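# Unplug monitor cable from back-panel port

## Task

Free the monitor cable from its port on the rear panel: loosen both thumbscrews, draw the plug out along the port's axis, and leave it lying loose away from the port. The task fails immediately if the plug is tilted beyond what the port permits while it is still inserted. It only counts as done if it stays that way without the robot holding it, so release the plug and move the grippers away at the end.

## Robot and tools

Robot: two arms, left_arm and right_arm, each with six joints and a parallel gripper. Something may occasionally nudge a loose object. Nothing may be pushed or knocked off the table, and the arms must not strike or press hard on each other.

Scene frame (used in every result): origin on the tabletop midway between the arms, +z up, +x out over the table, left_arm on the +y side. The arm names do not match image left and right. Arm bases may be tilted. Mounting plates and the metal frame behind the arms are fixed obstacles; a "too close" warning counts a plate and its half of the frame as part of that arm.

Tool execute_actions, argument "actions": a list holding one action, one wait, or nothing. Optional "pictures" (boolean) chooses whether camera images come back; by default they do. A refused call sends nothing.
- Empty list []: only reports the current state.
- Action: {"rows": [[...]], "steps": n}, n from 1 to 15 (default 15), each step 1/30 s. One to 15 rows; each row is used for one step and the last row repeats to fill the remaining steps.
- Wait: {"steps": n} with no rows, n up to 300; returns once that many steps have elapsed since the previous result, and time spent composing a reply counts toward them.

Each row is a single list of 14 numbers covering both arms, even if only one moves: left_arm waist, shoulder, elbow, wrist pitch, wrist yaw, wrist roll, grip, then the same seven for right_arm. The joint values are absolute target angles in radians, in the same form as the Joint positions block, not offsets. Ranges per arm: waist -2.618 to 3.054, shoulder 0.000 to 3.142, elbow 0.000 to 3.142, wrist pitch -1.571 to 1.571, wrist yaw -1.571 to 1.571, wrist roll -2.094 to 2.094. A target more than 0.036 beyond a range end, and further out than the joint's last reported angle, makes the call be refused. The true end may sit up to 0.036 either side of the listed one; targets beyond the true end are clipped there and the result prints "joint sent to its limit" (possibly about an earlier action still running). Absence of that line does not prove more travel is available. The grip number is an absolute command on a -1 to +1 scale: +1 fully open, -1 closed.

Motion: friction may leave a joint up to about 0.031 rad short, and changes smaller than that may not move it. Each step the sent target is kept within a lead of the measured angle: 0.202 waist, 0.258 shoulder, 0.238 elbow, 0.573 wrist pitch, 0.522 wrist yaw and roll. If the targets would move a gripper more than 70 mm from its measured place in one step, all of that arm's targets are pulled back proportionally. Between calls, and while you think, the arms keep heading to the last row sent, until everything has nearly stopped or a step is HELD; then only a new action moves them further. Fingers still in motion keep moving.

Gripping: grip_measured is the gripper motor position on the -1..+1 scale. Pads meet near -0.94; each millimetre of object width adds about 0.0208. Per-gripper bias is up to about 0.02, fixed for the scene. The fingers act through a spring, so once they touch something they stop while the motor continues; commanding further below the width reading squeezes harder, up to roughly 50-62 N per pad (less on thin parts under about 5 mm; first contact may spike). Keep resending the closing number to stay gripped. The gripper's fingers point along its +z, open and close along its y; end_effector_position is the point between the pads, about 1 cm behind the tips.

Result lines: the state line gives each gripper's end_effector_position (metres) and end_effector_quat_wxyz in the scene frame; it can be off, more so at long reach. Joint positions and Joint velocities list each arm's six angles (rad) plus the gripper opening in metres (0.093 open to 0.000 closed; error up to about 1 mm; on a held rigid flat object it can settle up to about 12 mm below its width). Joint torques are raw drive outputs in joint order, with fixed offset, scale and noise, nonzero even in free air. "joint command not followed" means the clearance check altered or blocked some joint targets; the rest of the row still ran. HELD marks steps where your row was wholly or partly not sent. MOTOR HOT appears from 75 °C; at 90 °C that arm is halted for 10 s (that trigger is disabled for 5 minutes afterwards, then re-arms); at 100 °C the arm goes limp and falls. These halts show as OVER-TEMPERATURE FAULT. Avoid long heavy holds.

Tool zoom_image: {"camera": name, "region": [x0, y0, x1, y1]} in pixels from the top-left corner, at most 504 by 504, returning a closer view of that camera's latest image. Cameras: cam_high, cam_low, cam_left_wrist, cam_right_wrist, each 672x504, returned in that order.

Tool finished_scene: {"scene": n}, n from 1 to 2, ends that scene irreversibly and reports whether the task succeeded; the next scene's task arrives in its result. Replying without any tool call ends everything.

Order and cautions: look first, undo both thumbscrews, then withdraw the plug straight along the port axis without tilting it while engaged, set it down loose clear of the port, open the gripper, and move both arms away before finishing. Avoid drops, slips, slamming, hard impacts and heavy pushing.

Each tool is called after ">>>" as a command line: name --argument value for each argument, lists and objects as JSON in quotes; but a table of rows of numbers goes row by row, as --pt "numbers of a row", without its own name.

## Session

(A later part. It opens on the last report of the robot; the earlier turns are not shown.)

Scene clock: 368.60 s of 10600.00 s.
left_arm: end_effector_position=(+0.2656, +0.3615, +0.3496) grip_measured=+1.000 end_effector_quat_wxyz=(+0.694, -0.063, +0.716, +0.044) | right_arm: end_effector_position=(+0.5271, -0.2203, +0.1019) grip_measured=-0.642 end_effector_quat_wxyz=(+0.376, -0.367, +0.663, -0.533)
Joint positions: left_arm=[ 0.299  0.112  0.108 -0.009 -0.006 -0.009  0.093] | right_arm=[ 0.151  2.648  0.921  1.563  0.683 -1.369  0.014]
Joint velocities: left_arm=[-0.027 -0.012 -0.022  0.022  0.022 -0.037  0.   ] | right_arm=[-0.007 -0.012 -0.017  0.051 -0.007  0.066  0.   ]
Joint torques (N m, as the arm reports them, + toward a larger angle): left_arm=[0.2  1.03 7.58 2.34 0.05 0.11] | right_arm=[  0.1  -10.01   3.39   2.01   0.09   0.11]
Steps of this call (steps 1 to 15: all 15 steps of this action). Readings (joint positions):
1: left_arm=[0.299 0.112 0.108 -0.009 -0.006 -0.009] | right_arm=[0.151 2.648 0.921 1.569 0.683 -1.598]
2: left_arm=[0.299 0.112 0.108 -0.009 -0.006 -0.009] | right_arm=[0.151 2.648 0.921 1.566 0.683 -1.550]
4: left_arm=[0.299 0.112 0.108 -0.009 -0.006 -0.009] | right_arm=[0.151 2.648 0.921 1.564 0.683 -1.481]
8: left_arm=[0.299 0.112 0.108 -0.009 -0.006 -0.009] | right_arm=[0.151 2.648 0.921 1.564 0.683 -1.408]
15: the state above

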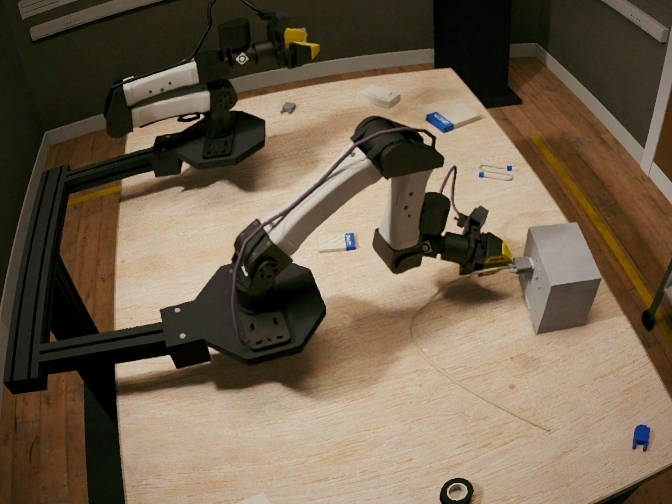

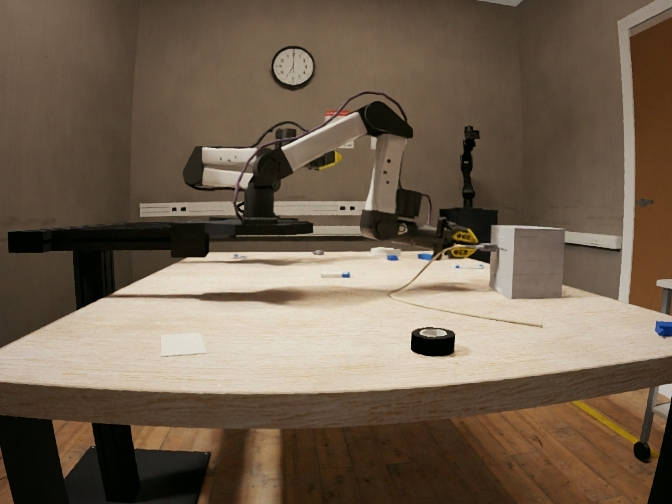

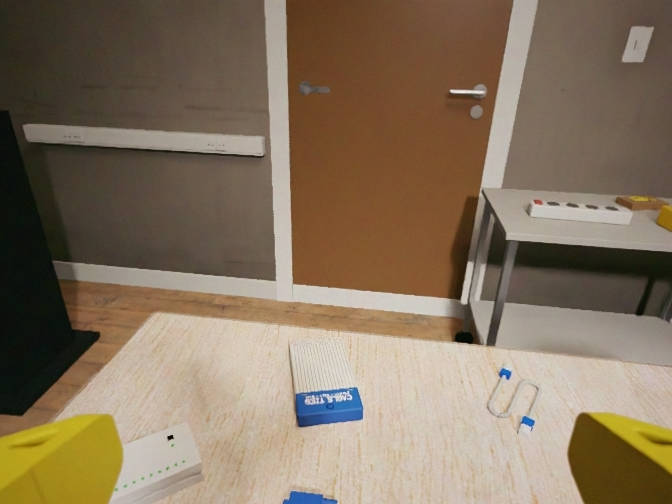

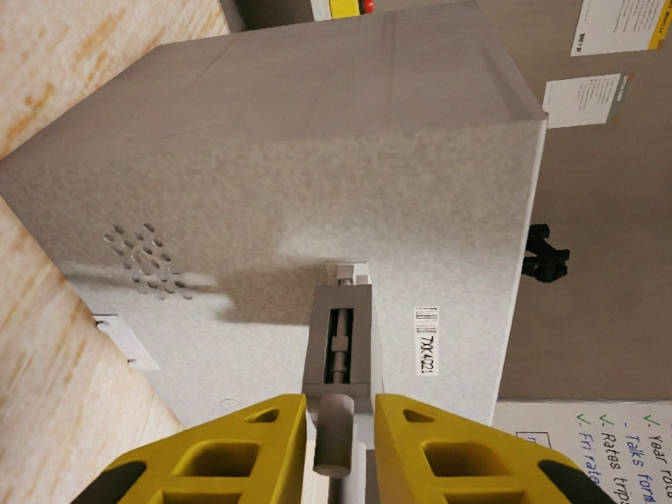

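>>> execute_actions --actions '[{"rows":[[0.3,0.1,0.1,0,0,0,1,0.25,2.645,0.92,1.56,0.68,-1.45,-0.4]]}]' --pictures false

>>> execute_actions --actions '[{"rows":[[0.3,0.1,0.1,0,0,0,1,0.25,2.45,0.78,1.53,0.68,-1.45,-0.4]]}]' --pictures false

>>> execute_actions --actions '[{"rows":[[0.3,0.1,0.1,0,0,0,1,0.25,2.3,0.66,1.5,0.5,-0.7,-0.4]]}]' --pictures false

>>> execute_actions --actions '[{"rows":[[0.3,0.1,0.1,0,0,0,1,0.08,2.3,0.66,1.45,0.25,0.03,0.2]]}]' --pictures false

>>> execute_actions --actions '[{"rows":[[0.3,0.1,0.1,0,0,0,1,-0.075,2.3,0.66,1.36,0.11,0.03,0.2]]}]' --pictures false

>>> execute_actions --actions '[{"rows":[[0.3,0.1,0.1,0,0,0,1,-0.075,2.4,0.69,1.435,0.11,0.03,0.2]]}]' --pictures false

>>> execute_actions --actions '[{"rows":[[0.3,0.1,0.1,0,0,0,1,-0.075,2.49,0.74,1.51,0.11,0.03,0.2]]}]' --pictures false

>>> execute_actions --actions '[{"rows":[[0.3,0.1,0.1,0,0,0,1,-0.075,2.58,0.82,1.56,0.11,0.03,0.2]]}]' --pictures false

>>> execute_actions --actions '[{"rows":[[0.3,0.1,0.1,0,0,0,1,-0.075,2.58,0.91,1.47,0.11,0.03,0.0]]}]'

Scene clock: 375.33 s of 10600.00 s.
left_arm: end_effector_position=(+0.2656, +0.3615, +0.3496) grip_measured=+1.000 end_effector_quat_wxyz=(+0.694, -0.063, +0.716, +0.044) | right_arm: end_effector_position=(+0.5237, -0.1685, +0.1026) grip_measured=-0.402 end_effector_quat_wxyz=(+0.386, -0.425, +0.628, -0.526)
Joint positions: left_arm=[ 0.299  0.112  0.108 -0.009 -0.006 -0.009  0.093] | right_arm=[ 0.256  2.648  0.921  1.562  0.679 -1.442  0.026]
Joint velocities: left_arm=[ 0.002 -0.002  0.002  0.022 -0.037 -0.051  0.   ] | right_arm=[-0.007  0.017 -0.007  0.007 -0.066  0.007  0.002]
Joint torques (N m, as the arm reports them, + toward a larger angle): left_arm=[0.26 1.19 7.58 2.36 0.06 0.15] | right_arm=[ -0.62 -10.25   3.52   2.03   0.16  -0.05]
Steps of this call (steps 1 to 15: the robot went on to your last target; steps 16 to 90: nothing new was sent; then 3.23 s passed at rest; steps 91 to 105: all 15 steps of this action). Readings (joint positions):
91: left_arm=[0.299 0.112 0.108 -0.009 -0.006 -0.009] | right_arm=[0.160 2.648 0.921 1.563 0.687 -1.373]
92: left_arm=[0.299 0.112 0.108 -0.009 -0.006 -0.009] | right_arm=[0.177 2.648 0.921 1.562 0.690 -1.387]
94: left_arm=[0.299 0.112 0.108 -0.009 -0.006 -0.009] | right_arm=[0.223 2.648 0.921 1.562 0.688 -1.409]
98: left_arm=[0.299 0.112 0.108 -0.009 -0.006 -0.009] | right_arm=[0.262 2.648 0.921 1.562 0.679 -1.431]
105: the state above

Scene clock: 375.83 s of 10600.00 s.
left_arm: end_effector_position=(+0.2656, +0.3615, +0.3496) grip_measured=+1.000 end_effector_quat_wxyz=(+0.694, -0.063, +0.716, +0.044) | right_arm: end_effector_position=(+0.5156, -0.1734, +0.1595) grip_measured=-0.402 end_effector_quat_wxyz=(+0.402, -0.411, +0.622, -0.531)
Joint positions: left_arm=[ 0.299  0.112  0.108 -0.009 -0.006 -0.009  0.093] | right_arm=[ 0.255  2.444  0.793  1.534  0.679 -1.446  0.026]
Joint velocities: left_arm=[-0.022 -0.002 -0.002 -0.037  0.007  0.037  0.   ] | right_arm=[-0.012  0.002  0.002  0.037  0.066 -0.037  0.   ]
Joint torques (N m, as the arm reports them, + toward a larger angle): left_arm=[0.33 0.96 7.63 2.36 0.06 0.12] | right_arm=[-0.56 -9.06  2.58  2.02  0.21 -0.04]
Steps of this call (steps 1 to 15: all 15 steps of this action). Readings (joint positions):
1: left_arm=[0.299 0.112 0.108 -0.009 -0.006 -0.009] | right_arm=[0.256 2.621 0.895 1.542 0.676 -1.444]
2: left_arm=[0.299 0.112 0.108 -0.009 -0.006 -0.009] | right_arm=[0.256 2.575 0.845 1.523 0.676 -1.446]
4: left_arm=[0.299 0.112 0.108 -0.009 -0.006 -0.009] | right_arm=[0.255 2.496 0.795 1.522 0.679 -1.446]
8: left_arm=[0.299 0.112 0.108 -0.009 -0.006 -0.009] | right_arm=[0.255 2.444 0.793 1.542 0.679 -1.446]
15: the state above

Scene clock: 376.33 s of 10600.00 s.
left_arm: end_effector_position=(+0.2656, +0.3615, +0.3496) grip_measured=+1.000 end_effector_quat_wxyz=(+0.694, -0.063, +0.716, +0.044) | right_arm: end_effector_position=(+0.5034, -0.1545, +0.1833) grip_measured=-0.402 end_effector_quat_wxyz=(+0.585, -0.225, +0.717, -0.305)
Joint positions: left_arm=[ 0.299  0.112  0.108 -0.009 -0.006 -0.009  0.093] | right_arm=[ 0.254  2.305  0.674  1.503  0.514 -0.739  0.026]
Joint velocities: left_arm=[ 0.012 -0.002 -0.002  0.037  0.125  0.007  0.   ] | right_arm=[-0.002 -0.007  0.002 -0.051 -0.081  0.242 -0.   ]
Joint torques (N m, as the arm reports them, + toward a larger angle): left_arm=[0.3  1.01 7.6  2.37 0.05 0.13] | right_arm=[-0.41 -9.    3.02  2.1   0.06  0.09]
Steps of this call (steps 1 to 15: all 15 steps of this action). Readings (joint positions):
1: left_arm=[0.299 0.112 0.108 -0.009 -0.006 -0.009] | right_arm=[0.254 2.425 0.771 1.518 0.649 -1.362]
2: left_arm=[0.299 0.112 0.108 -0.009 -0.006 -0.009] | right_arm=[0.254 2.389 0.728 1.505 0.620 -1.263]
4: left_arm=[0.299 0.112 0.108 -0.009 -0.006 -0.009] | right_arm=[0.254 2.334 0.678 1.502 0.582 -1.073]
8: left_arm=[0.299 0.112 0.108 -0.009 -0.006 -0.009] | right_arm=[0.254 2.305 0.674 1.507 0.538 -0.856]
15: the state above

Scene clock: 376.83 s of 10600.00 s.
left_arm: end_effector_position=(+0.2656, +0.3615, +0.3496) grip_measured=+1.000 end_effector_quat_wxyz=(+0.694, -0.063, +0.716, +0.044) | right_arm: end_effector_position=(+0.5169, -0.1973, +0.1687) grip_measured=+0.199 end_effector_quat_wxyz=(+0.636, +0.027, +0.770, -0.046)
Joint positions: left_arm=[ 0.299  0.112  0.108 -0.009 -0.006 -0.009  0.093] | right_arm=[ 0.075  2.305  0.674  1.454  0.268 -0.009  0.055]
Joint velocities: left_arm=[-0.012 -0.012 -0.017  0.022  0.007  0.007  0.   ] | right_arm=[ 0.002  0.007 -0.002  0.022 -0.066  0.125 -0.001]
Joint torques (N m, as the arm reports them, + toward a larger angle): left_arm=[0.17 1.05 7.67 2.36 0.04 0.14] | right_arm=[ 0.46 -8.93  2.82  2.12  0.08 -0.04]
Steps of this call (steps 1 to 15: all 15 steps of this action). Readings (joint positions):
1: left_arm=[0.299 0.112 0.108 -0.009 -0.006 -0.009] | right_arm=[0.233 2.305 0.674 1.497 0.463 -0.654]
2: left_arm=[0.299 0.112 0.108 -0.009 -0.006 -0.009] | right_arm=[0.197 2.305 0.674 1.488 0.412 -0.555]
4: left_arm=[0.299 0.112 0.108 -0.009 -0.006 -0.009] | right_arm=[0.112 2.305 0.674 1.474 0.358 -0.361]
8: left_arm=[0.299 0.112 0.108 -0.009 -0.006 -0.009] | right_arm=[0.061 2.305 0.674 1.461 0.311 -0.131]
15: the state above

Scene clock: 377.33 s of 10600.00 s.
left_arm: end_effector_position=(+0.2656, +0.3615, +0.3496) grip_measured=+1.000 end_effector_quat_wxyz=(+0.694, -0.063, +0.716, +0.044) | right_arm: end_effector_position=(+0.5156, -0.2473, +0.1460) grip_measured=+0.199 end_effector_quat_wxyz=(+0.600, +0.050, +0.798, -0.033)
Joint positions: left_arm=[ 0.299  0.112  0.108 -0.009 -0.006 -0.009  0.093] | right_arm=[-0.08   2.305  0.674  1.365  0.124  0.023  0.055]
Joint velocities: left_arm=[ 0.007 -0.007  0.007  0.007  0.051 -0.037  0.   ] | right_arm=[-0.007  0.007 -0.002 -0.051  0.022 -0.007 -0.   ]
Joint torques (N m, as the arm reports them, + toward a larger angle): left_arm=[0.29 0.95 7.69 2.39 0.06 0.12] | right_arm=[ 0.5  -9.16  3.14  2.14  0.07 -0.04]
Steps of this call (steps 1 to 15: all 15 steps of this action). Readings (joint positions):
1: left_arm=[0.299 0.112 0.108 -0.009 -0.006 -0.009] | right_arm=[0.058 2.305 0.674 1.445 0.234 -0.003]
2: left_arm=[0.299 0.112 0.108 -0.009 -0.006 -0.009] | right_arm=[0.027 2.305 0.674 1.432 0.203 0.001]
4: left_arm=[0.299 0.112 0.108 -0.009 -0.006 -0.009] | right_arm=[-0.047 2.305 0.674 1.403 0.174 0.009]
8: left_arm=[0.299 0.112 0.108 -0.009 -0.006 -0.009] | right_arm=[-0.091 2.305 0.674 1.377 0.152 0.019]
15: the state above

Scene clock: 377.83 s of 10600.00 s.
left_arm: end_effector_position=(+0.2656, +0.3615, +0.3496) grip_measured=+1.000 end_effector_quat_wxyz=(+0.694, -0.063, +0.716, +0.044) | right_arm: end_effector_position=(+0.5086, -0.2457, +0.1174) grip_measured=+0.199 end_effector_quat_wxyz=(+0.586, +0.047, +0.808, -0.031)
Joint positions: left_arm=[ 0.299  0.112  0.108 -0.009 -0.006 -0.009  0.093] | right_arm=[-0.08   2.4    0.681  1.419  0.118  0.023  0.055]
Joint velocities: left_arm=[-0.017 -0.002  0.002  0.022 -0.022 -0.066  0.   ] | right_arm=[-0.007 -0.002  0.017  0.066 -0.051 -0.11  -0.002]
Joint torques (N m, as the arm reports them, + toward a larger angle): left_arm=[0.37 1.07 7.54 2.31 0.03 0.1 ] | right_arm=[ 0.55 -8.84  4.42  2.31  0.08  0.03]
Steps of this call (steps 1 to 15: all 15 steps of this action). Readings (joint positions):
1: left_arm=[0.299 0.112 0.108 -0.009 -0.006 -0.009] | right_arm=[-0.080 2.316 0.675 1.381 0.123 0.023]
2: left_arm=[0.299 0.112 0.108 -0.009 -0.006 -0.009] | right_arm=[-0.080 2.335 0.679 1.400 0.122 0.023]
4: left_arm=[0.299 0.112 0.108 -0.009 -0.006 -0.009] | right_arm=[-0.080 2.372 0.681 1.410 0.120 0.023]
8: left_arm=[0.299 0.112 0.108 -0.009 -0.006 -0.009] | right_arm=[-0.080 2.400 0.681 1.409 0.119 0.023]
15: the state above

Scene clock: 378.33 s of 10600.00 s.
left_arm: end_effector_position=(+0.2656, +0.3615, +0.3496) grip_measured=+1.000 end_effector_quat_wxyz=(+0.694, -0.063, +0.716, +0.044) | right_arm: end_effector_position=(+0.5144, -0.2454, +0.1065) grip_measured=+0.199 end_effector_quat_wxyz=(+0.599, +0.048, +0.799, -0.030)
Joint positions: left_arm=[ 0.299  0.112  0.108 -0.009 -0.006 -0.009  0.093] | right_arm=[-0.08   2.485  0.724  1.493  0.117  0.024  0.055]
Joint velocities: left_arm=[-0.002 -0.002 -0.012  0.037  0.007  0.007  0.   ] | right_arm=[ 0.012  0.012 -0.002  0.007 -0.007 -0.022  0.   ]
Joint torques (N m, as the arm reports them, + toward a larger angle): left_arm=[0.31 1.   7.54 2.35 0.05 0.11] | right_arm=[ 0.68 -8.66  4.85  2.32  0.02 -0.01]
Steps of this call (steps 1 to 15: all 15 steps of this action). Readings (joint positions):
1: left_arm=[0.299 0.112 0.108 -0.009 -0.006 -0.009] | right_arm=[-0.080 2.412 0.688 1.435 0.118 0.024]
2: left_arm=[0.299 0.112 0.108 -0.009 -0.006 -0.009] | right_arm=[-0.080 2.433 0.705 1.454 0.118 0.024]
4: left_arm=[0.299 0.112 0.108 -0.009 -0.006 -0.009] | right_arm=[-0.080 2.466 0.723 1.470 0.117 0.024]
8: left_arm=[0.299 0.112 0.108 -0.009 -0.006 -0.009] | right_arm=[-0.080 2.485 0.724 1.476 0.117 0.024]
15: the state above

Scene clock: 378.83 s of 10600.00 s.
left_arm: end_effector_position=(+0.2656, +0.3615, +0.3496) grip_measured=+1.000 end_effector_quat_wxyz=(+0.694, -0.063, +0.716, +0.044) | right_arm: end_effector_position=(+0.5282, -0.2450, +0.0975) grip_measured=+0.199 end_effector_quat_wxyz=(+0.616, +0.049, +0.786, -0.029)
Joint positions: left_arm=[ 0.299  0.112  0.108 -0.009 -0.006 -0.009  0.093] | right_arm=[-0.08   2.573  0.803  1.544  0.117  0.024  0.055]
Joint velocities: left_arm=[-0.007  0.002 -0.002 -0.037 -0.022  0.051  0.   ] | right_arm=[-0.022 -0.007 -0.022  0.007  0.007 -0.066 -0.001]
Joint torques (N m, as the arm reports them, + toward a larger angle): left_arm=[0.21 1.09 7.62 2.32 0.03 0.11] | right_arm=[ 0.28 -8.95  5.09  2.24  0.04 -0.02]
Steps of this call (steps 1 to 15: all 15 steps of this action). Readings (joint positions):
1: left_arm=[0.299 0.112 0.108 -0.009 -0.006 -0.009] | right_arm=[-0.080 2.498 0.737 1.505 0.117 0.024]
2: left_arm=[0.299 0.112 0.108 -0.009 -0.006 -0.009] | right_arm=[-0.080 2.522 0.766 1.519 0.117 0.024]
4: left_arm=[0.299 0.112 0.108 -0.009 -0.006 -0.009] | right_arm=[-0.080 2.557 0.800 1.528 0.117 0.024]
8: left_arm=[0.299 0.112 0.108 -0.009 -0.006 -0.009] | right_arm=[-0.080 2.573 0.803 1.533 0.117 0.024]
15: the state above

Scene clock: 379.33 s of 10600.00 s.
left_arm: end_effector_position=(+0.2656, +0.3615, +0.3496) grip_measured=+1.000 end_effector_quat_wxyz=(+0.694, -0.063, +0.716, +0.044) | right_arm: end_effector_position=(+0.5526, -0.2449, +0.1068) grip_measured=+0.001 end_effector_quat_wxyz=(+0.631, +0.050, +0.774, -0.027)
Joint positions: left_arm=[ 0.299  0.112  0.108 -0.009 -0.006 -0.009  0.093] | right_arm=[-0.08   2.578  0.895  1.497  0.116  0.024  0.045]
Joint velocities: left_arm=[-0.002 -0.007 -0.007  0.037 -0.022 -0.037  0.   ] | right_arm=[-0.012 -0.002 -0.002  0.022  0.051 -0.007 -0.   ]
Joint torques (N m, as the arm reports them, + toward a larger angle): left_arm=[0.25 1.03 7.7  2.34 0.03 0.12] | right_arm=[  0.63 -10.08   5.37   1.85   0.04   0.  ]
Steps of this call (steps 1 to 15: all 15 steps of this action). Readings (joint positions):
1: left_arm=[0.299 0.112 0.108 -0.009 -0.006 -0.009] | right_arm=[-0.080 2.574 0.817 1.534 0.117 0.024]
2: left_arm=[0.299 0.112 0.108 -0.009 -0.006 -0.009] | right_arm=[-0.080 2.577 0.844 1.515 0.117 0.024]
4: left_arm=[0.299 0.112 0.108 -0.009 -0.006 -0.009] | right_arm=[-0.080 2.578 0.881 1.499 0.116 0.024]
8: left_arm=[0.299 0.112 0.108 -0.009 -0.006 -0.009] | right_arm=[-0.080 2.578 0.895 1.497 0.116 0.024]
15: the state above

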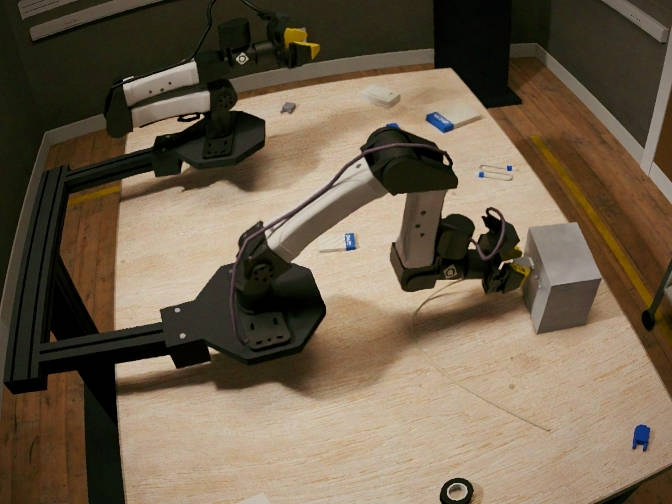

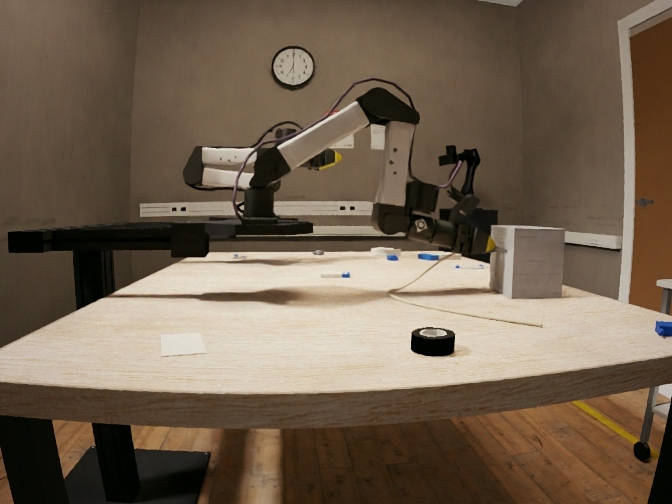

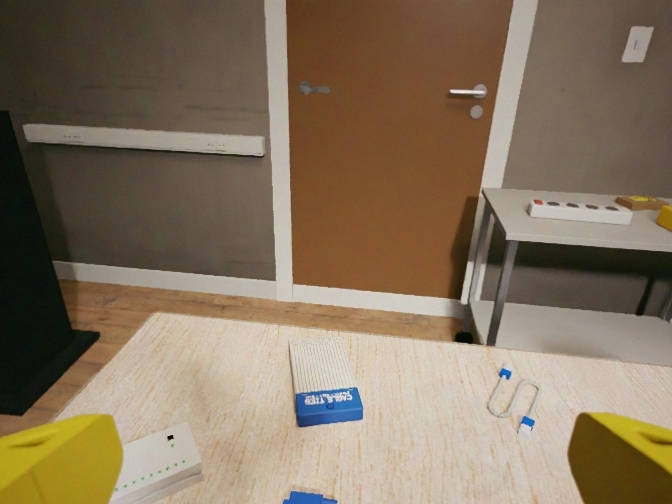

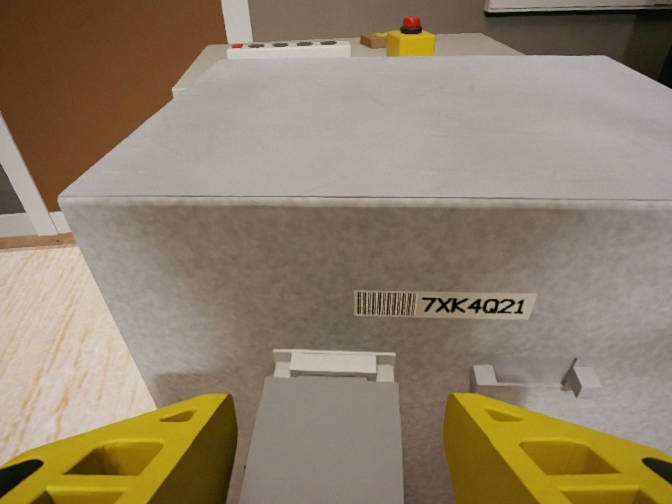

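>>> execute_actions --actions '[{"rows":[[0.3,0.1,0.1,0,0,0,1,-0.066,2.58,0.86,1.5,0.11,0.03,-0.08]]}]'

Scene clock: 384.43 s of 10600.00 s.
left_arm: end_effector_position=(+0.2656, +0.3615, +0.3496) grip_measured=+1.000 end_effector_quat_wxyz=(+0.694, -0.063, +0.716, +0.044) | right_arm: end_effector_position=(+0.5479, -0.2416, +0.1037) grip_measured=-0.079 end_effector_quat_wxyz=(+0.627, +0.047, +0.777, -0.026)
Joint positions: left_arm=[ 0.299  0.112  0.108 -0.009 -0.006 -0.009  0.093] | right_arm=[-0.074  2.578  0.878  1.502  0.116  0.024  0.041]
Joint velocities: left_arm=[ 0.002 -0.022 -0.007 -0.066 -0.007 -0.007  0.   ] | right_arm=[-0.007  0.002 -0.002 -0.051  0.007  0.007 -0.   ]
Joint torques (N m, as the arm reports them, + toward a larger angle): left_arm=[0.25 1.05 7.61 2.36 0.05 0.15] | right_arm=[ 0.68 -9.88  2.26  2.14  0.01 -0.06]
Steps of this call (steps 1 to 15: the robot went on to your last target; steps 16 to 90: nothing new was sent; then 1.60 s passed at rest; steps 91 to 105: all 15 steps of this action). Readings (joint positions):
91: left_arm=[0.299 0.112 0.108 -0.009 -0.006 -0.009] | right_arm=[-0.080 2.578 0.893 1.498 0.116 0.024]
92: left_arm=[0.299 0.112 0.108 -0.009 -0.006 -0.009] | right_arm=[-0.079 2.578 0.889 1.501 0.116 0.024]
94: left_arm=[0.299 0.112 0.108 -0.009 -0.006 -0.009] | right_arm=[-0.076 2.578 0.881 1.502 0.116 0.024]
98: left_arm=[0.299 0.112 0.108 -0.009 -0.006 -0.009] | right_arm=[-0.074 2.578 0.878 1.502 0.116 0.024]
105: the state above

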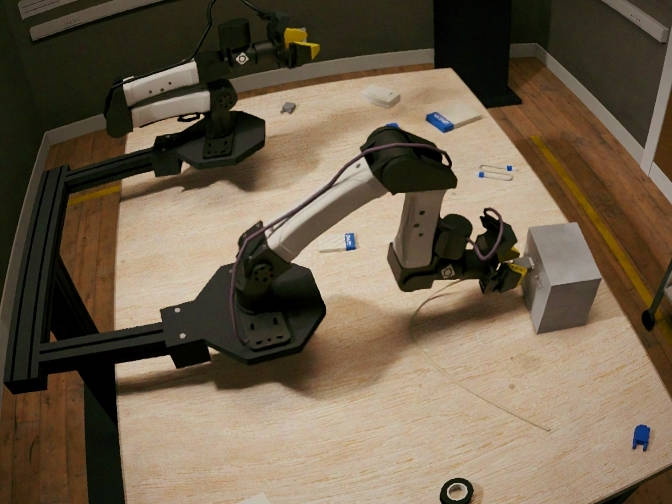

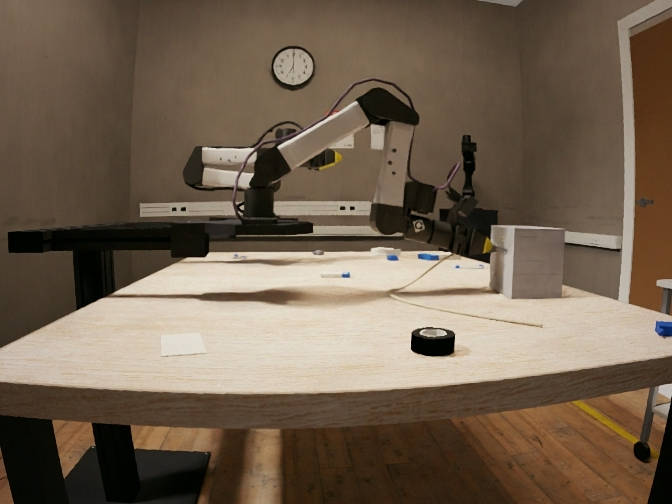

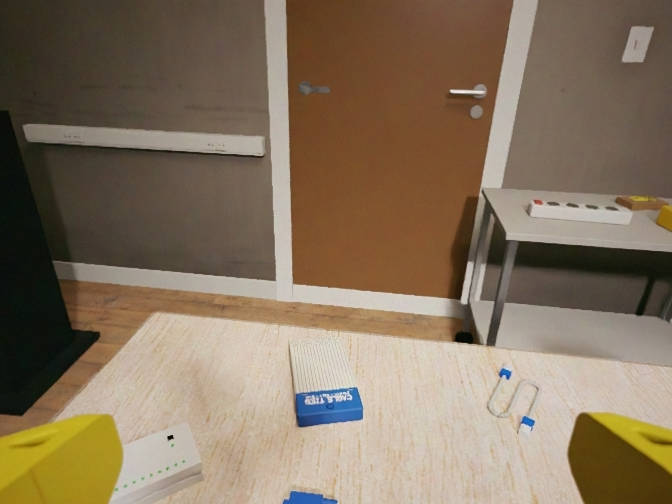

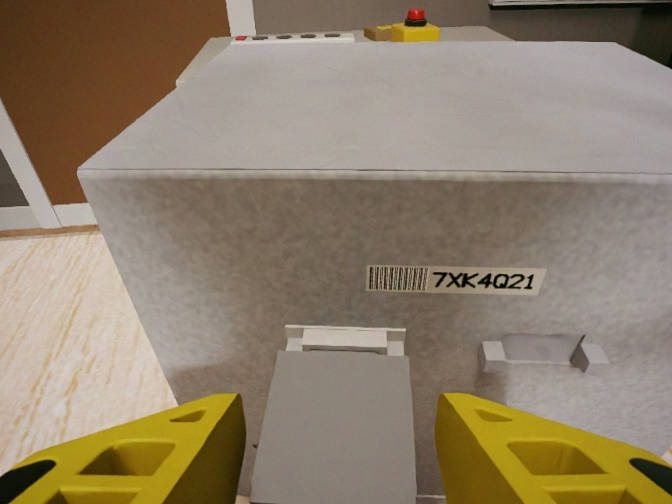

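>>> execute_actions --actions '[{"rows":[[0.3,0.1,0.1,0,0,0,1,-0.066,2.58,0.86,1.505,0.11,0.03,-0.2],[0.3,0.1,0.1,0,0,0,1,-0.066,2.58,0.86,1.505,0.11,0.03,-0.2],[0.3,0.1,0.1,0,0,0,1,-0.066,2.58,0.86,1.505,0.11,0.03,-0.25],[0.3,0.1,0.1,0,0,0,1,-0.066,2.58,0.86,1.505,0.11,0.03,-0.3],[0.3,0.1,0.1,0,0,0,1,-0.066,2.58,0.86,1.505,0.11,0.03,-0.4]]}]' --pictures false

>>> execute_actions --actions '[{"rows":[[0.3,0.1,0.1,0,0,0,1,-0.066,2.58,0.84,1.525,0.11,0.03,-0.4]]}]' --pictures false

>>> execute_actions --actions '[{"rows":[[0.3,0.1,0.1,0,0,0,1,-0.066,2.58,0.82,1.545,0.11,0.03,-0.4]]}]'

Scene clock: 389.00 s of 10600.00 s.
left_arm: end_effector_position=(+0.2656, +0.3615, +0.3496) grip_measured=+1.000 end_effector_quat_wxyz=(+0.694, -0.063, +0.716, +0.044) | right_arm: end_effector_position=(+0.5479, -0.2412, +0.1039) grip_measured=-0.388 end_effector_quat_wxyz=(+0.627, +0.052, +0.777, -0.022)
Joint positions: left_arm=[ 0.299  0.112  0.108 -0.009 -0.006 -0.009  0.093] | right_arm=[-0.072  2.578  0.878  1.503  0.118  0.037  0.027]
Joint velocities: left_arm=[ 0.007  0.002  0.007 -0.007  0.007 -0.022  0.   ] | right_arm=[-0.002 -0.007 -0.012 -0.081  0.007  0.007 -0.   ]
Joint torques (N m, as the arm reports them, + toward a larger angle): left_arm=[0.3  1.11 7.66 2.33 0.07 0.13] | right_arm=[ 0.61 -9.6   2.1   2.24  0.01 -0.1 ]
Steps of this call (steps 1 to 15: the robot went on to your last target; steps 16 to 90: nothing new was sent; then 1.07 s passed at rest; steps 91 to 105: all 15 steps of this action). Readings (joint positions):
91: left_arm=[0.299 0.112 0.108 -0.009 -0.006 -0.009] | right_arm=[-0.074 2.578 0.878 1.503 0.116 0.024]
92: left_arm=[0.299 0.112 0.108 -0.009 -0.006 -0.009] | right_arm=[-0.074 2.578 0.878 1.503 0.115 0.024]
94: left_arm=[0.299 0.112 0.108 -0.009 -0.006 -0.009] | right_arm=[-0.071 2.578 0.878 1.503 0.114 0.025]
98: left_arm=[0.299 0.112 0.108 -0.009 -0.006 -0.009] | right_arm=[-0.072 2.578 0.878 1.503 0.118 0.036]
105: the state above

Scene clock: 389.50 s of 10600.00 s.
left_arm: end_effector_position=(+0.2656, +0.3615, +0.3496) grip_measured=+1.000 end_effector_quat_wxyz=(+0.694, -0.063, +0.716, +0.044) | right_arm: end_effector_position=(+0.5479, -0.2412, +0.1040) grip_measured=-0.388 end_effector_quat_wxyz=(+0.627, +0.052, +0.777, -0.022)
Joint positions: left_arm=[ 0.299  0.112  0.108 -0.009 -0.006 -0.009  0.093] | right_arm=[-0.072  2.578  0.878  1.503  0.118  0.037  0.027]
Joint velocities: left_arm=[-0.007  0.002 -0.012  0.022  0.007 -0.051  0.   ] | right_arm=[ 0.007 -0.032 -0.022 -0.051 -0.051 -0.066  0.   ]
Joint torques (N m, as the arm reports them, + toward a larger angle): left_arm=[0.27 1.03 7.58 2.35 0.05 0.12] | right_arm=[ 0.35 -9.65  0.03  2.36 -0.02 -0.15]
Steps of this call (steps 1 to 15: all 15 steps of this action). Readings (joint positions):
1: left_arm=[0.299 0.112 0.108 -0.009 -0.006 -0.009] | right_arm=[-0.072 2.578 0.878 1.503 0.118 0.037]
2: left_arm=[0.299 0.112 0.108 -0.009 -0.006 -0.009] | right_arm=[-0.072 2.578 0.878 1.503 0.118 0.037]
4: left_arm=[0.299 0.112 0.108 -0.009 -0.006 -0.009] | right_arm=[-0.072 2.578 0.878 1.503 0.118 0.037]
8: left_arm=[0.299 0.112 0.108 -0.009 -0.006 -0.009] | right_arm=[-0.072 2.578 0.878 1.503 0.118 0.037]
15: the state above

Scene clock: 390.00 s of 10600.00 s.
left_arm: end_effector_position=(+0.2656, +0.3615, +0.3496) grip_measured=+1.000 end_effector_quat_wxyz=(+0.694, -0.063, +0.716, +0.044) | right_arm: end_effector_position=(+0.5351, -0.2411, +0.0969) grip_measured=-0.388 end_effector_quat_wxyz=(+0.617, +0.051, +0.785, -0.022)
Joint positions: left_arm=[ 0.299  0.112  0.108 -0.009 -0.006 -0.009  0.093] | right_arm=[-0.072  2.578  0.832  1.522  0.117  0.037  0.027]
Joint velocities: left_arm=[-0.027 -0.002  0.012  0.037  0.095  0.007  0.   ] | right_arm=[-0.002 -0.017  0.007 -0.095 -0.007 -0.037  0.   ]
Joint torques (N m, as the arm reports them, + toward a larger angle): left_arm=[0.29 1.09 7.61 2.36 0.06 0.11] | right_arm=[ 0.41 -9.4   2.53  2.38  0.01 -0.15]
Steps of this call (steps 1 to 15: all 15 steps of this action). Readings (joint positions):
1: left_arm=[0.299 0.112 0.108 -0.009 -0.006 -0.009] | right_arm=[-0.072 2.578 0.876 1.505 0.118 0.037]
2: left_arm=[0.299 0.112 0.108 -0.009 -0.006 -0.009] | right_arm=[-0.072 2.578 0.873 1.507 0.118 0.037]
4: left_arm=[0.299 0.112 0.108 -0.009 -0.006 -0.009] | right_arm=[-0.072 2.578 0.858 1.518 0.118 0.037]
8: left_arm=[0.299 0.112 0.108 -0.009 -0.006 -0.009] | right_arm=[-0.072 2.578 0.833 1.521 0.117 0.037]
15: the state above

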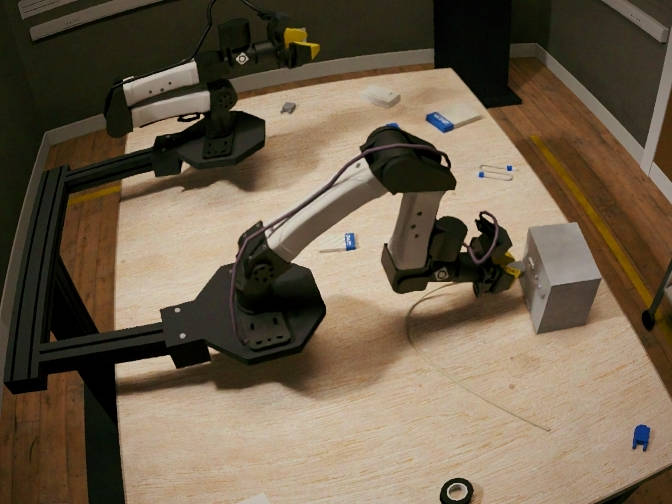

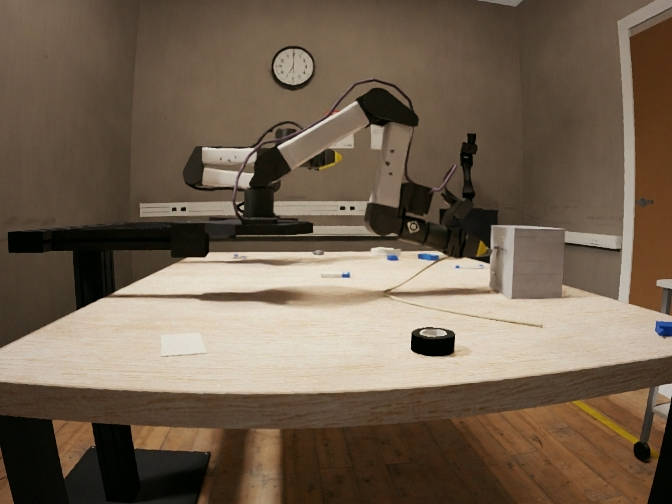

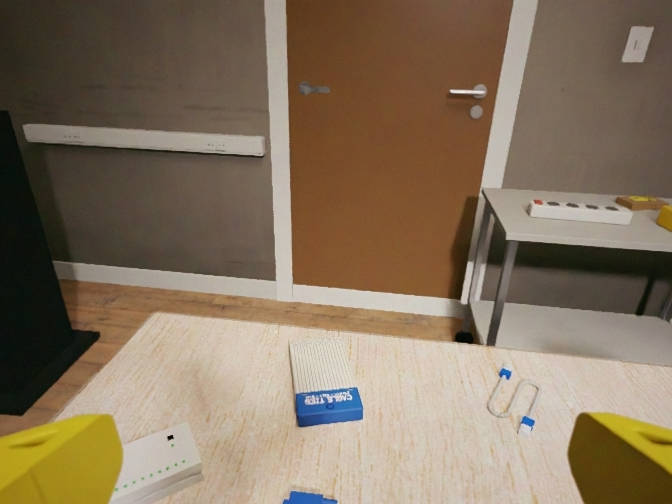

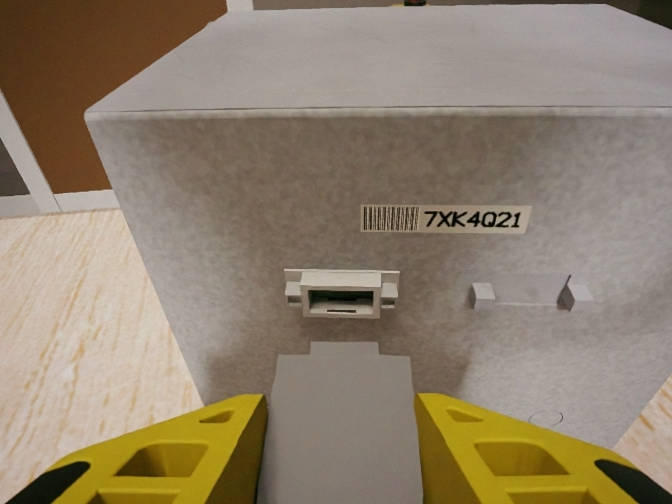

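The plug is out; lowering it.

>>> execute_actions --actions '[{"rows":[[0.3,0.1,0.1,0,0,0,1,-0.066,2.6,0.78,1.56,0.11,0.03,-0.4]]}]' --pictures false

>>> execute_actions --actions '[{"rows":[[0.3,0.1,0.1,0,0,0,1,-0.066,2.67,0.78,1.56,0.11,0.03,-0.4]]}]' --pictures false

>>> execute_actions --actions '[{"rows":[[0.3,0.1,0.1,0,0,0,1,-0.066,2.72,0.78,1.56,0.11,0.03,-0.4]]}]' --pictures false

>>> execute_actions --actions '[{"rows":[[0.3,0.1,0.1,0,0,0,1,-0.066,2.745,0.78,1.56,0.11,0.03,-0.4]]}]'

Scene clock: 394.87 s of 10600.00 s.
left_arm: end_effector_position=(+0.2656, +0.3615, +0.3496) grip_measured=+1.000 end_effector_quat_wxyz=(+0.694, -0.063, +0.716, +0.044) | right_arm: end_effector_position=(+0.5207, -0.2410, +0.0837) grip_measured=-0.388 end_effector_quat_wxyz=(+0.601, +0.050, +0.797, -0.023)
Joint positions: left_arm=[ 0.299  0.112  0.108 -0.009 -0.006 -0.009  0.093] | right_arm=[-0.072  2.594  0.793  1.538  0.117  0.037  0.027]
Joint velocities: left_arm=[-0.002  0.002 -0.002 -0.007  0.007  0.051  0.   ] | right_arm=[-0.017  0.002 -0.002  0.007 -0.007 -0.037  0.   ]
Joint torques (N m, as the arm reports them, + toward a larger angle): left_arm=[0.23 1.04 7.56 2.33 0.06 0.13] | right_arm=[ 0.26 -9.14  1.77  2.36  0.06 -0.18]
Steps of this call (steps 1 to 15: the robot went on to your last target; steps 16 to 90: nothing new was sent; then 1.37 s passed at rest; steps 91 to 105: all 15 steps of this action). Readings (joint positions):
91: left_arm=[0.299 0.112 0.108 -0.009 -0.006 -0.009] | right_arm=[-0.072 2.579 0.827 1.526 0.117 0.037]
92: left_arm=[0.299 0.112 0.108 -0.009 -0.006 -0.009] | right_arm=[-0.072 2.579 0.817 1.533 0.117 0.037]
94: left_arm=[0.299 0.112 0.108 -0.009 -0.006 -0.009] | right_arm=[-0.072 2.584 0.800 1.537 0.117 0.037]
98: left_arm=[0.299 0.112 0.108 -0.009 -0.006 -0.009] | right_arm=[-0.072 2.594 0.793 1.537 0.117 0.037]
105: the state above

Scene clock: 395.37 s of 10600.00 s.
left_arm: end_effector_position=(+0.2656, +0.3615, +0.3496) grip_measured=+1.000 end_effector_quat_wxyz=(+0.694, -0.063, +0.716, +0.044) | right_arm: end_effector_position=(+0.5054, -0.2405, +0.0497) grip_measured=-0.388 end_effector_quat_wxyz=(+0.572, +0.049, +0.819, -0.025)
Joint positions: left_arm=[ 0.299  0.112  0.108 -0.009 -0.006 -0.009  0.093] | right_arm=[-0.072  2.671  0.793  1.541  0.117  0.037  0.027]
Joint velocities: left_arm=[-0.017  0.007 -0.012  0.007  0.037  0.051  0.   ] | right_arm=[-0.007  0.007 -0.012 -0.022 -0.037 -0.051 -0.001]
Joint torques (N m, as the arm reports them, + toward a larger angle): left_arm=[0.35 1.06 7.61 2.36 0.06 0.12] | right_arm=[ 0.57 -9.24  1.22  2.32  0.   -0.17]
Steps of this call (steps 1 to 15: all 15 steps of this action). Readings (joint positions):
1: left_arm=[0.299 0.112 0.108 -0.009 -0.006 -0.009] | right_arm=[-0.072 2.602 0.793 1.545 0.117 0.037]
2: left_arm=[0.299 0.112 0.108 -0.009 -0.006 -0.009] | right_arm=[-0.072 2.614 0.793 1.555 0.117 0.037]
4: left_arm=[0.299 0.112 0.108 -0.009 -0.006 -0.009] | right_arm=[-0.072 2.644 0.793 1.555 0.117 0.037]
8: left_arm=[0.299 0.112 0.108 -0.009 -0.006 -0.009] | right_arm=[-0.072 2.671 0.793 1.540 0.117 0.037]
15: the state above

Scene clock: 395.87 s of 10600.00 s.
left_arm: end_effector_position=(+0.2656, +0.3615, +0.3496) grip_measured=+1.000 end_effector_quat_wxyz=(+0.694, -0.063, +0.716, +0.044) | right_arm: end_effector_position=(+0.4955, -0.2403, +0.0308) grip_measured=-0.388 end_effector_quat_wxyz=(+0.554, +0.048, +0.830, -0.026)
Joint positions: left_arm=[ 0.299  0.112  0.108 -0.009 -0.006 -0.009  0.093] | right_arm=[-0.072  2.716  0.793  1.544  0.117  0.037  0.027]
Joint velocities: left_arm=[-0.002 -0.002 -0.012 -0.051 -0.022  0.022  0.   ] | right_arm=[ 0.007 -0.002 -0.002 -0.037 -0.066 -0.022 -0.001]
Joint torques (N m, as the arm reports them, + toward a larger angle): left_arm=[0.37 0.94 7.56 2.36 0.05 0.12] | right_arm=[ 0.46 -9.07  0.92  2.27  0.07 -0.12]
Steps of this call (steps 1 to 15: all 15 steps of this action). Readings (joint positions):
1: left_arm=[0.299 0.112 0.108 -0.009 -0.006 -0.009] | right_arm=[-0.072 2.676 0.793 1.545 0.117 0.037]
2: left_arm=[0.299 0.112 0.108 -0.009 -0.006 -0.009] | right_arm=[-0.072 2.683 0.793 1.550 0.117 0.037]
4: left_arm=[0.299 0.112 0.108 -0.009 -0.006 -0.009] | right_arm=[-0.072 2.700 0.793 1.550 0.117 0.037]
8: left_arm=[0.299 0.112 0.108 -0.009 -0.006 -0.009] | right_arm=[-0.072 2.716 0.793 1.544 0.117 0.037]
15: the state above

Scene clock: 396.37 s of 10600.00 s.
left_arm: end_effector_position=(+0.2656, +0.3615, +0.3496) grip_measured=+1.000 end_effector_quat_wxyz=(+0.694, -0.063, +0.716, +0.044) | right_arm: end_effector_position=(+0.4907, -0.2402, +0.0224) grip_measured=-0.388 end_effector_quat_wxyz=(+0.547, +0.047, +0.835, -0.027)
Joint positions: left_arm=[ 0.299  0.112  0.108 -0.009 -0.006 -0.009  0.093] | right_arm=[-0.072  2.737  0.793  1.548  0.117  0.037  0.027]
Joint velocities: left_arm=[-0.007  0.012 -0.012 -0.051 -0.095  0.022  0.   ] | right_arm=[ 0.002 -0.007 -0.022  0.081  0.007 -0.037 -0.   ]
Joint torques (N m, as the arm reports them, + toward a larger angle): left_arm=[0.29 1.05 7.55 2.35 0.04 0.13] | right_arm=[ 0.59 -8.71  0.77  2.22  0.05 -0.12]
Steps of this call (steps 1 to 15: all 15 steps of this action). Readings (joint positions):
1: left_arm=[0.299 0.112 0.108 -0.009 -0.006 -0.009] | right_arm=[-0.072 2.718 0.793 1.546 0.117 0.037]
2: left_arm=[0.299 0.112 0.108 -0.009 -0.006 -0.009] | right_arm=[-0.072 2.721 0.793 1.548 0.117 0.037]
4: left_arm=[0.299 0.112 0.108 -0.009 -0.006 -0.009] | right_arm=[-0.072 2.730 0.793 1.548 0.117 0.037]
8: left_arm=[0.299 0.112 0.108 -0.009 -0.006 -0.009] | right_arm=[-0.072 2.737 0.793 1.548 0.117 0.037]
15: the state above

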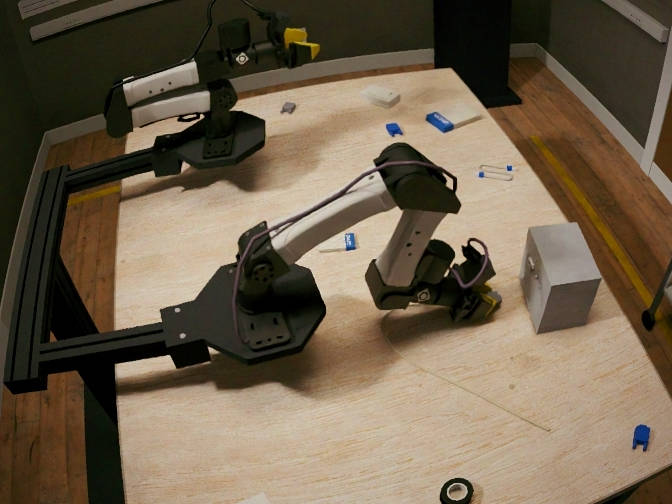

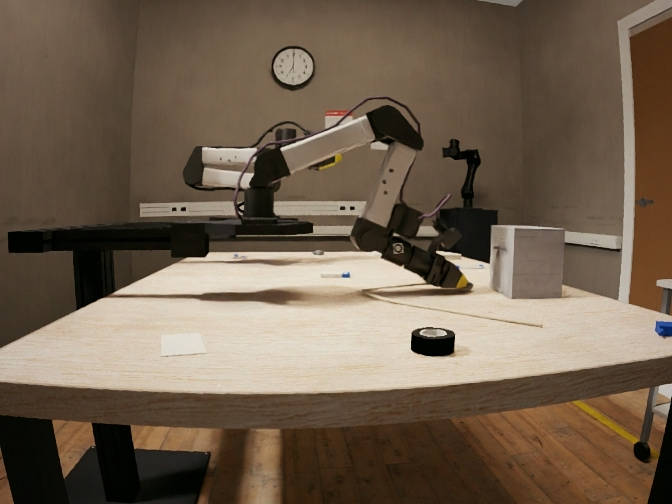

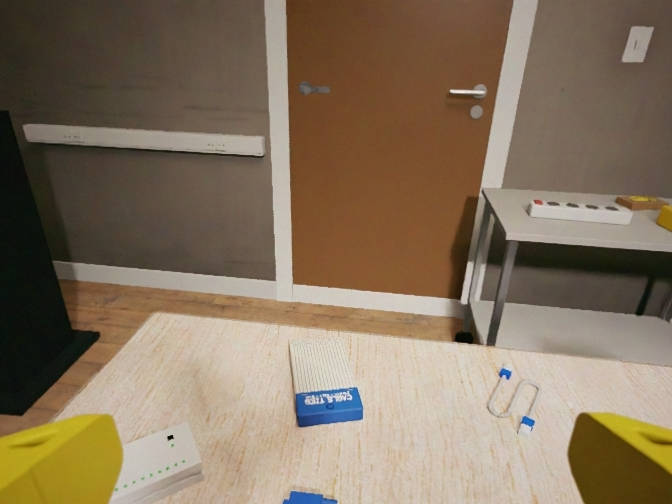

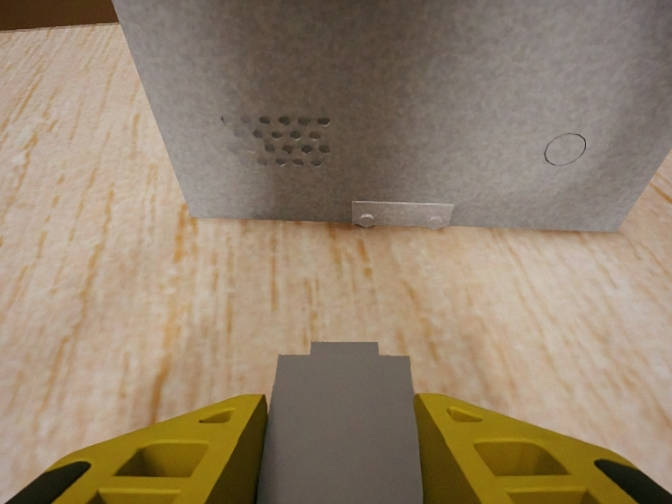

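>>> execute_actions --actions '[{"rows":[[0.3,0.1,0.1,0,0,0,1,-0.066,2.745,0.78,1.56,0.11,0.03,0.2]],"steps":10}]' --pictures false

>>> execute_actions --actions '[{"rows":[[0.3,0.1,0.1,0,0,0,1,-0.066,2.55,0.68,1.56,0.11,0.03,0.2]]}]' --pictures false

>>> execute_actions --actions '[{"rows":[[0.3,0.1,0.1,0,0,0,1,-0.066,2.25,0.55,1.5,0.11,0.03,0.2]]}]'

Scene clock: 399.03 s of 10600.00 s.
left_arm: end_effector_position=(+0.2656, +0.3615, +0.3496) grip_measured=+1.000 end_effector_quat_wxyz=(+0.694, -0.063, +0.716, +0.044) | right_arm: end_effector_position=(+0.4907, -0.2402, +0.0224) grip_measured=+0.199 end_effector_quat_wxyz=(+0.547, +0.047, +0.835, -0.027)
Joint positions: left_arm=[ 0.299  0.112  0.108 -0.009 -0.006 -0.009  0.093] | right_arm=[-0.072  2.737  0.793  1.548  0.117  0.037  0.055]
Joint velocities: left_arm=[-0.007  0.002  0.002  0.007 -0.066  0.037  0.   ] | right_arm=[-0.022 -0.002 -0.007 -0.037 -0.037 -0.007 -0.001]
Joint torques (N m, as the arm reports them, + toward a larger angle): left_arm=[0.29 1.09 7.59 2.33 0.06 0.13] | right_arm=[ 0.44 -8.46  0.76  2.22 -0.01 -0.16]
Steps of this call (steps 1 to 15: the robot went on to your last target; steps 16 to 70: nothing new was sent; steps 71 to 80: all 10 steps of this action). Readings (joint positions):
71: left_arm=[0.299 0.112 0.108 -0.009 -0.006 -0.009] | right_arm=[-0.072 2.737 0.793 1.548 0.117 0.037]
72: left_arm=[0.299 0.112 0.108 -0.009 -0.006 -0.009] | right_arm=[-0.072 2.737 0.793 1.548 0.117 0.037]
74: left_arm=[0.299 0.112 0.108 -0.009 -0.006 -0.009] | right_arm=[-0.072 2.737 0.793 1.548 0.117 0.037]
78: left_arm=[0.299 0.112 0.108 -0.009 -0.006 -0.009] | right_arm=[-0.072 2.737 0.793 1.548 0.117 0.037]
80: the state above

Scene clock: 399.53 s of 10600.00 s.
left_arm: end_effector_position=(+0.2656, +0.3615, +0.3496) grip_measured=+1.000 end_effector_quat_wxyz=(+0.694, -0.063, +0.716, +0.044) | right_arm: end_effector_position=(+0.4993, -0.2413, +0.0891) grip_measured=+0.199 end_effector_quat_wxyz=(+0.591, +0.049, +0.805, -0.024)
Joint positions: left_arm=[ 0.299  0.112  0.108 -0.009 -0.006 -0.009  0.093] | right_arm=[-0.072  2.545  0.693  1.562  0.116  0.037  0.055]
Joint velocities: left_arm=[-0.002 -0.007 -0.007  0.037 -0.007 -0.007  0.   ] | right_arm=[-0.002  0.017 -0.012  0.051 -0.037  0.007 -0.   ]
Joint torques (N m, as the arm reports them, + toward a larger angle): left_arm=[0.22 0.97 7.59 2.35 0.09 0.12] | right_arm=[ 0.52 -8.32  1.46  2.15 -0.01 -0.15]
Steps of this call (steps 1 to 15: all 15 steps of this action). Readings (joint positions):
1: left_arm=[0.299 0.112 0.108 -0.009 -0.006 -0.009] | right_arm=[-0.072 2.713 0.773 1.533 0.116 0.037]
2: left_arm=[0.299 0.112 0.108 -0.009 -0.006 -0.009] | right_arm=[-0.072 2.670 0.733 1.521 0.116 0.037]
4: left_arm=[0.299 0.112 0.108 -0.009 -0.006 -0.009] | right_arm=[-0.072 2.594 0.694 1.530 0.116 0.037]
8: left_arm=[0.299 0.112 0.108 -0.009 -0.006 -0.009] | right_arm=[-0.072 2.545 0.693 1.566 0.116 0.037]
15: the state above

Scene clock: 400.03 s of 10600.00 s.
left_arm: end_effector_position=(+0.2656, +0.3615, +0.3496) grip_measured=+1.000 end_effector_quat_wxyz=(+0.694, -0.063, +0.716, +0.044) | right_arm: end_effector_position=(+0.4964, -0.2429, +0.1783) grip_measured=+0.199 end_effector_quat_wxyz=(+0.638, +0.052, +0.768, -0.020)
Joint positions: left_arm=[ 0.299  0.112  0.108 -0.009 -0.006 -0.009  0.093] | right_arm=[-0.072  2.238  0.561  1.507  0.115  0.037  0.055]
Joint velocities: left_arm=[ 0.007 -0.002  0.007 -0.022 -0.037 -0.051  0.   ] | right_arm=[-0.002 -0.002  0.002 -0.066  0.095  0.022 -0.   ]
Joint torques (N m, as the arm reports them, + toward a larger angle): left_arm=[0.29 1.09 7.59 2.34 0.03 0.11] | right_arm=[ 0.53 -7.31  3.11  2.23  0.08 -0.12]
Steps of this call (steps 1 to 15: all 15 steps of this action). Readings (joint positions):
1: left_arm=[0.299 0.112 0.108 -0.009 -0.006 -0.009] | right_arm=[-0.072 2.509 0.668 1.532 0.115 0.037]
2: left_arm=[0.299 0.112 0.108 -0.009 -0.006 -0.009] | right_arm=[-0.072 2.441 0.617 1.497 0.115 0.037]
4: left_arm=[0.299 0.112 0.108 -0.009 -0.006 -0.009] | right_arm=[-0.072 2.314 0.562 1.491 0.115 0.037]
8: left_arm=[0.299 0.112 0.108 -0.009 -0.006 -0.009] | right_arm=[-0.072 2.235 0.561 1.531 0.115 0.037]
15: the state above

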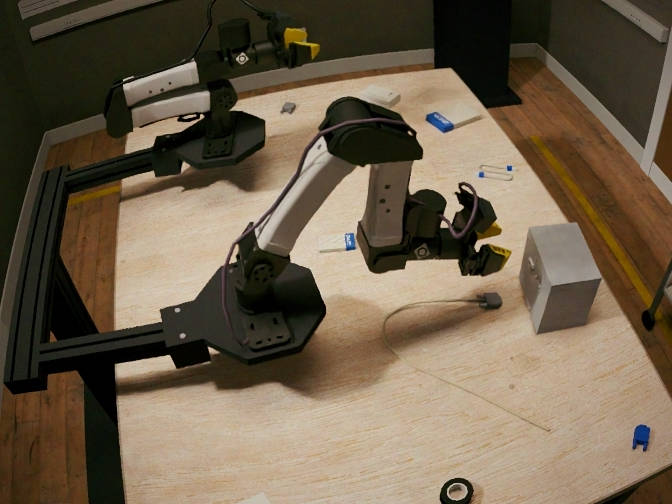

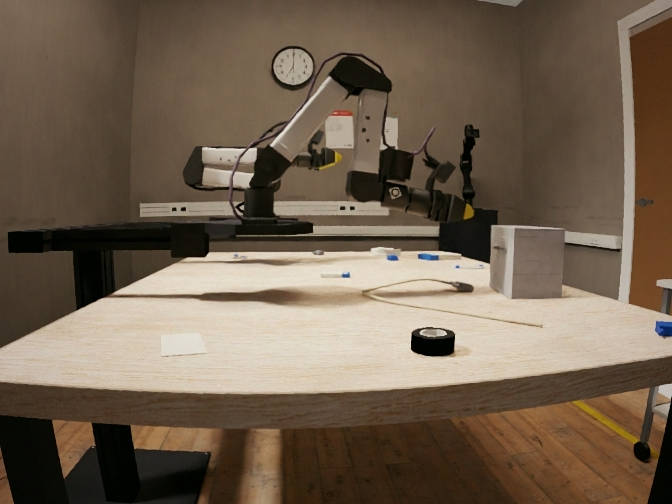

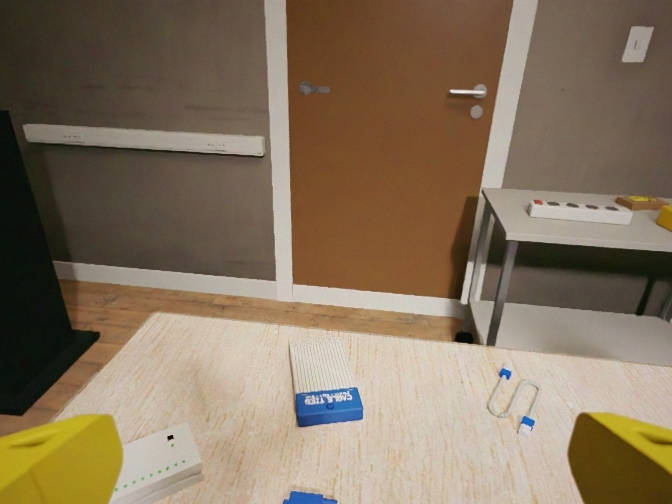

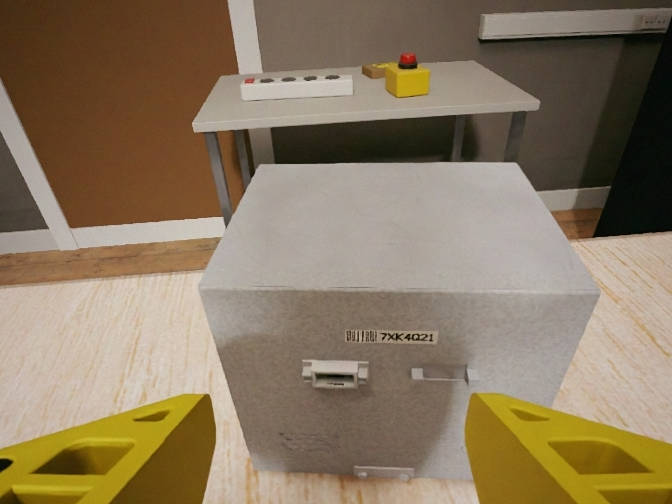

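>>> finished_scene --scene 1

The scene is finished: the task was done.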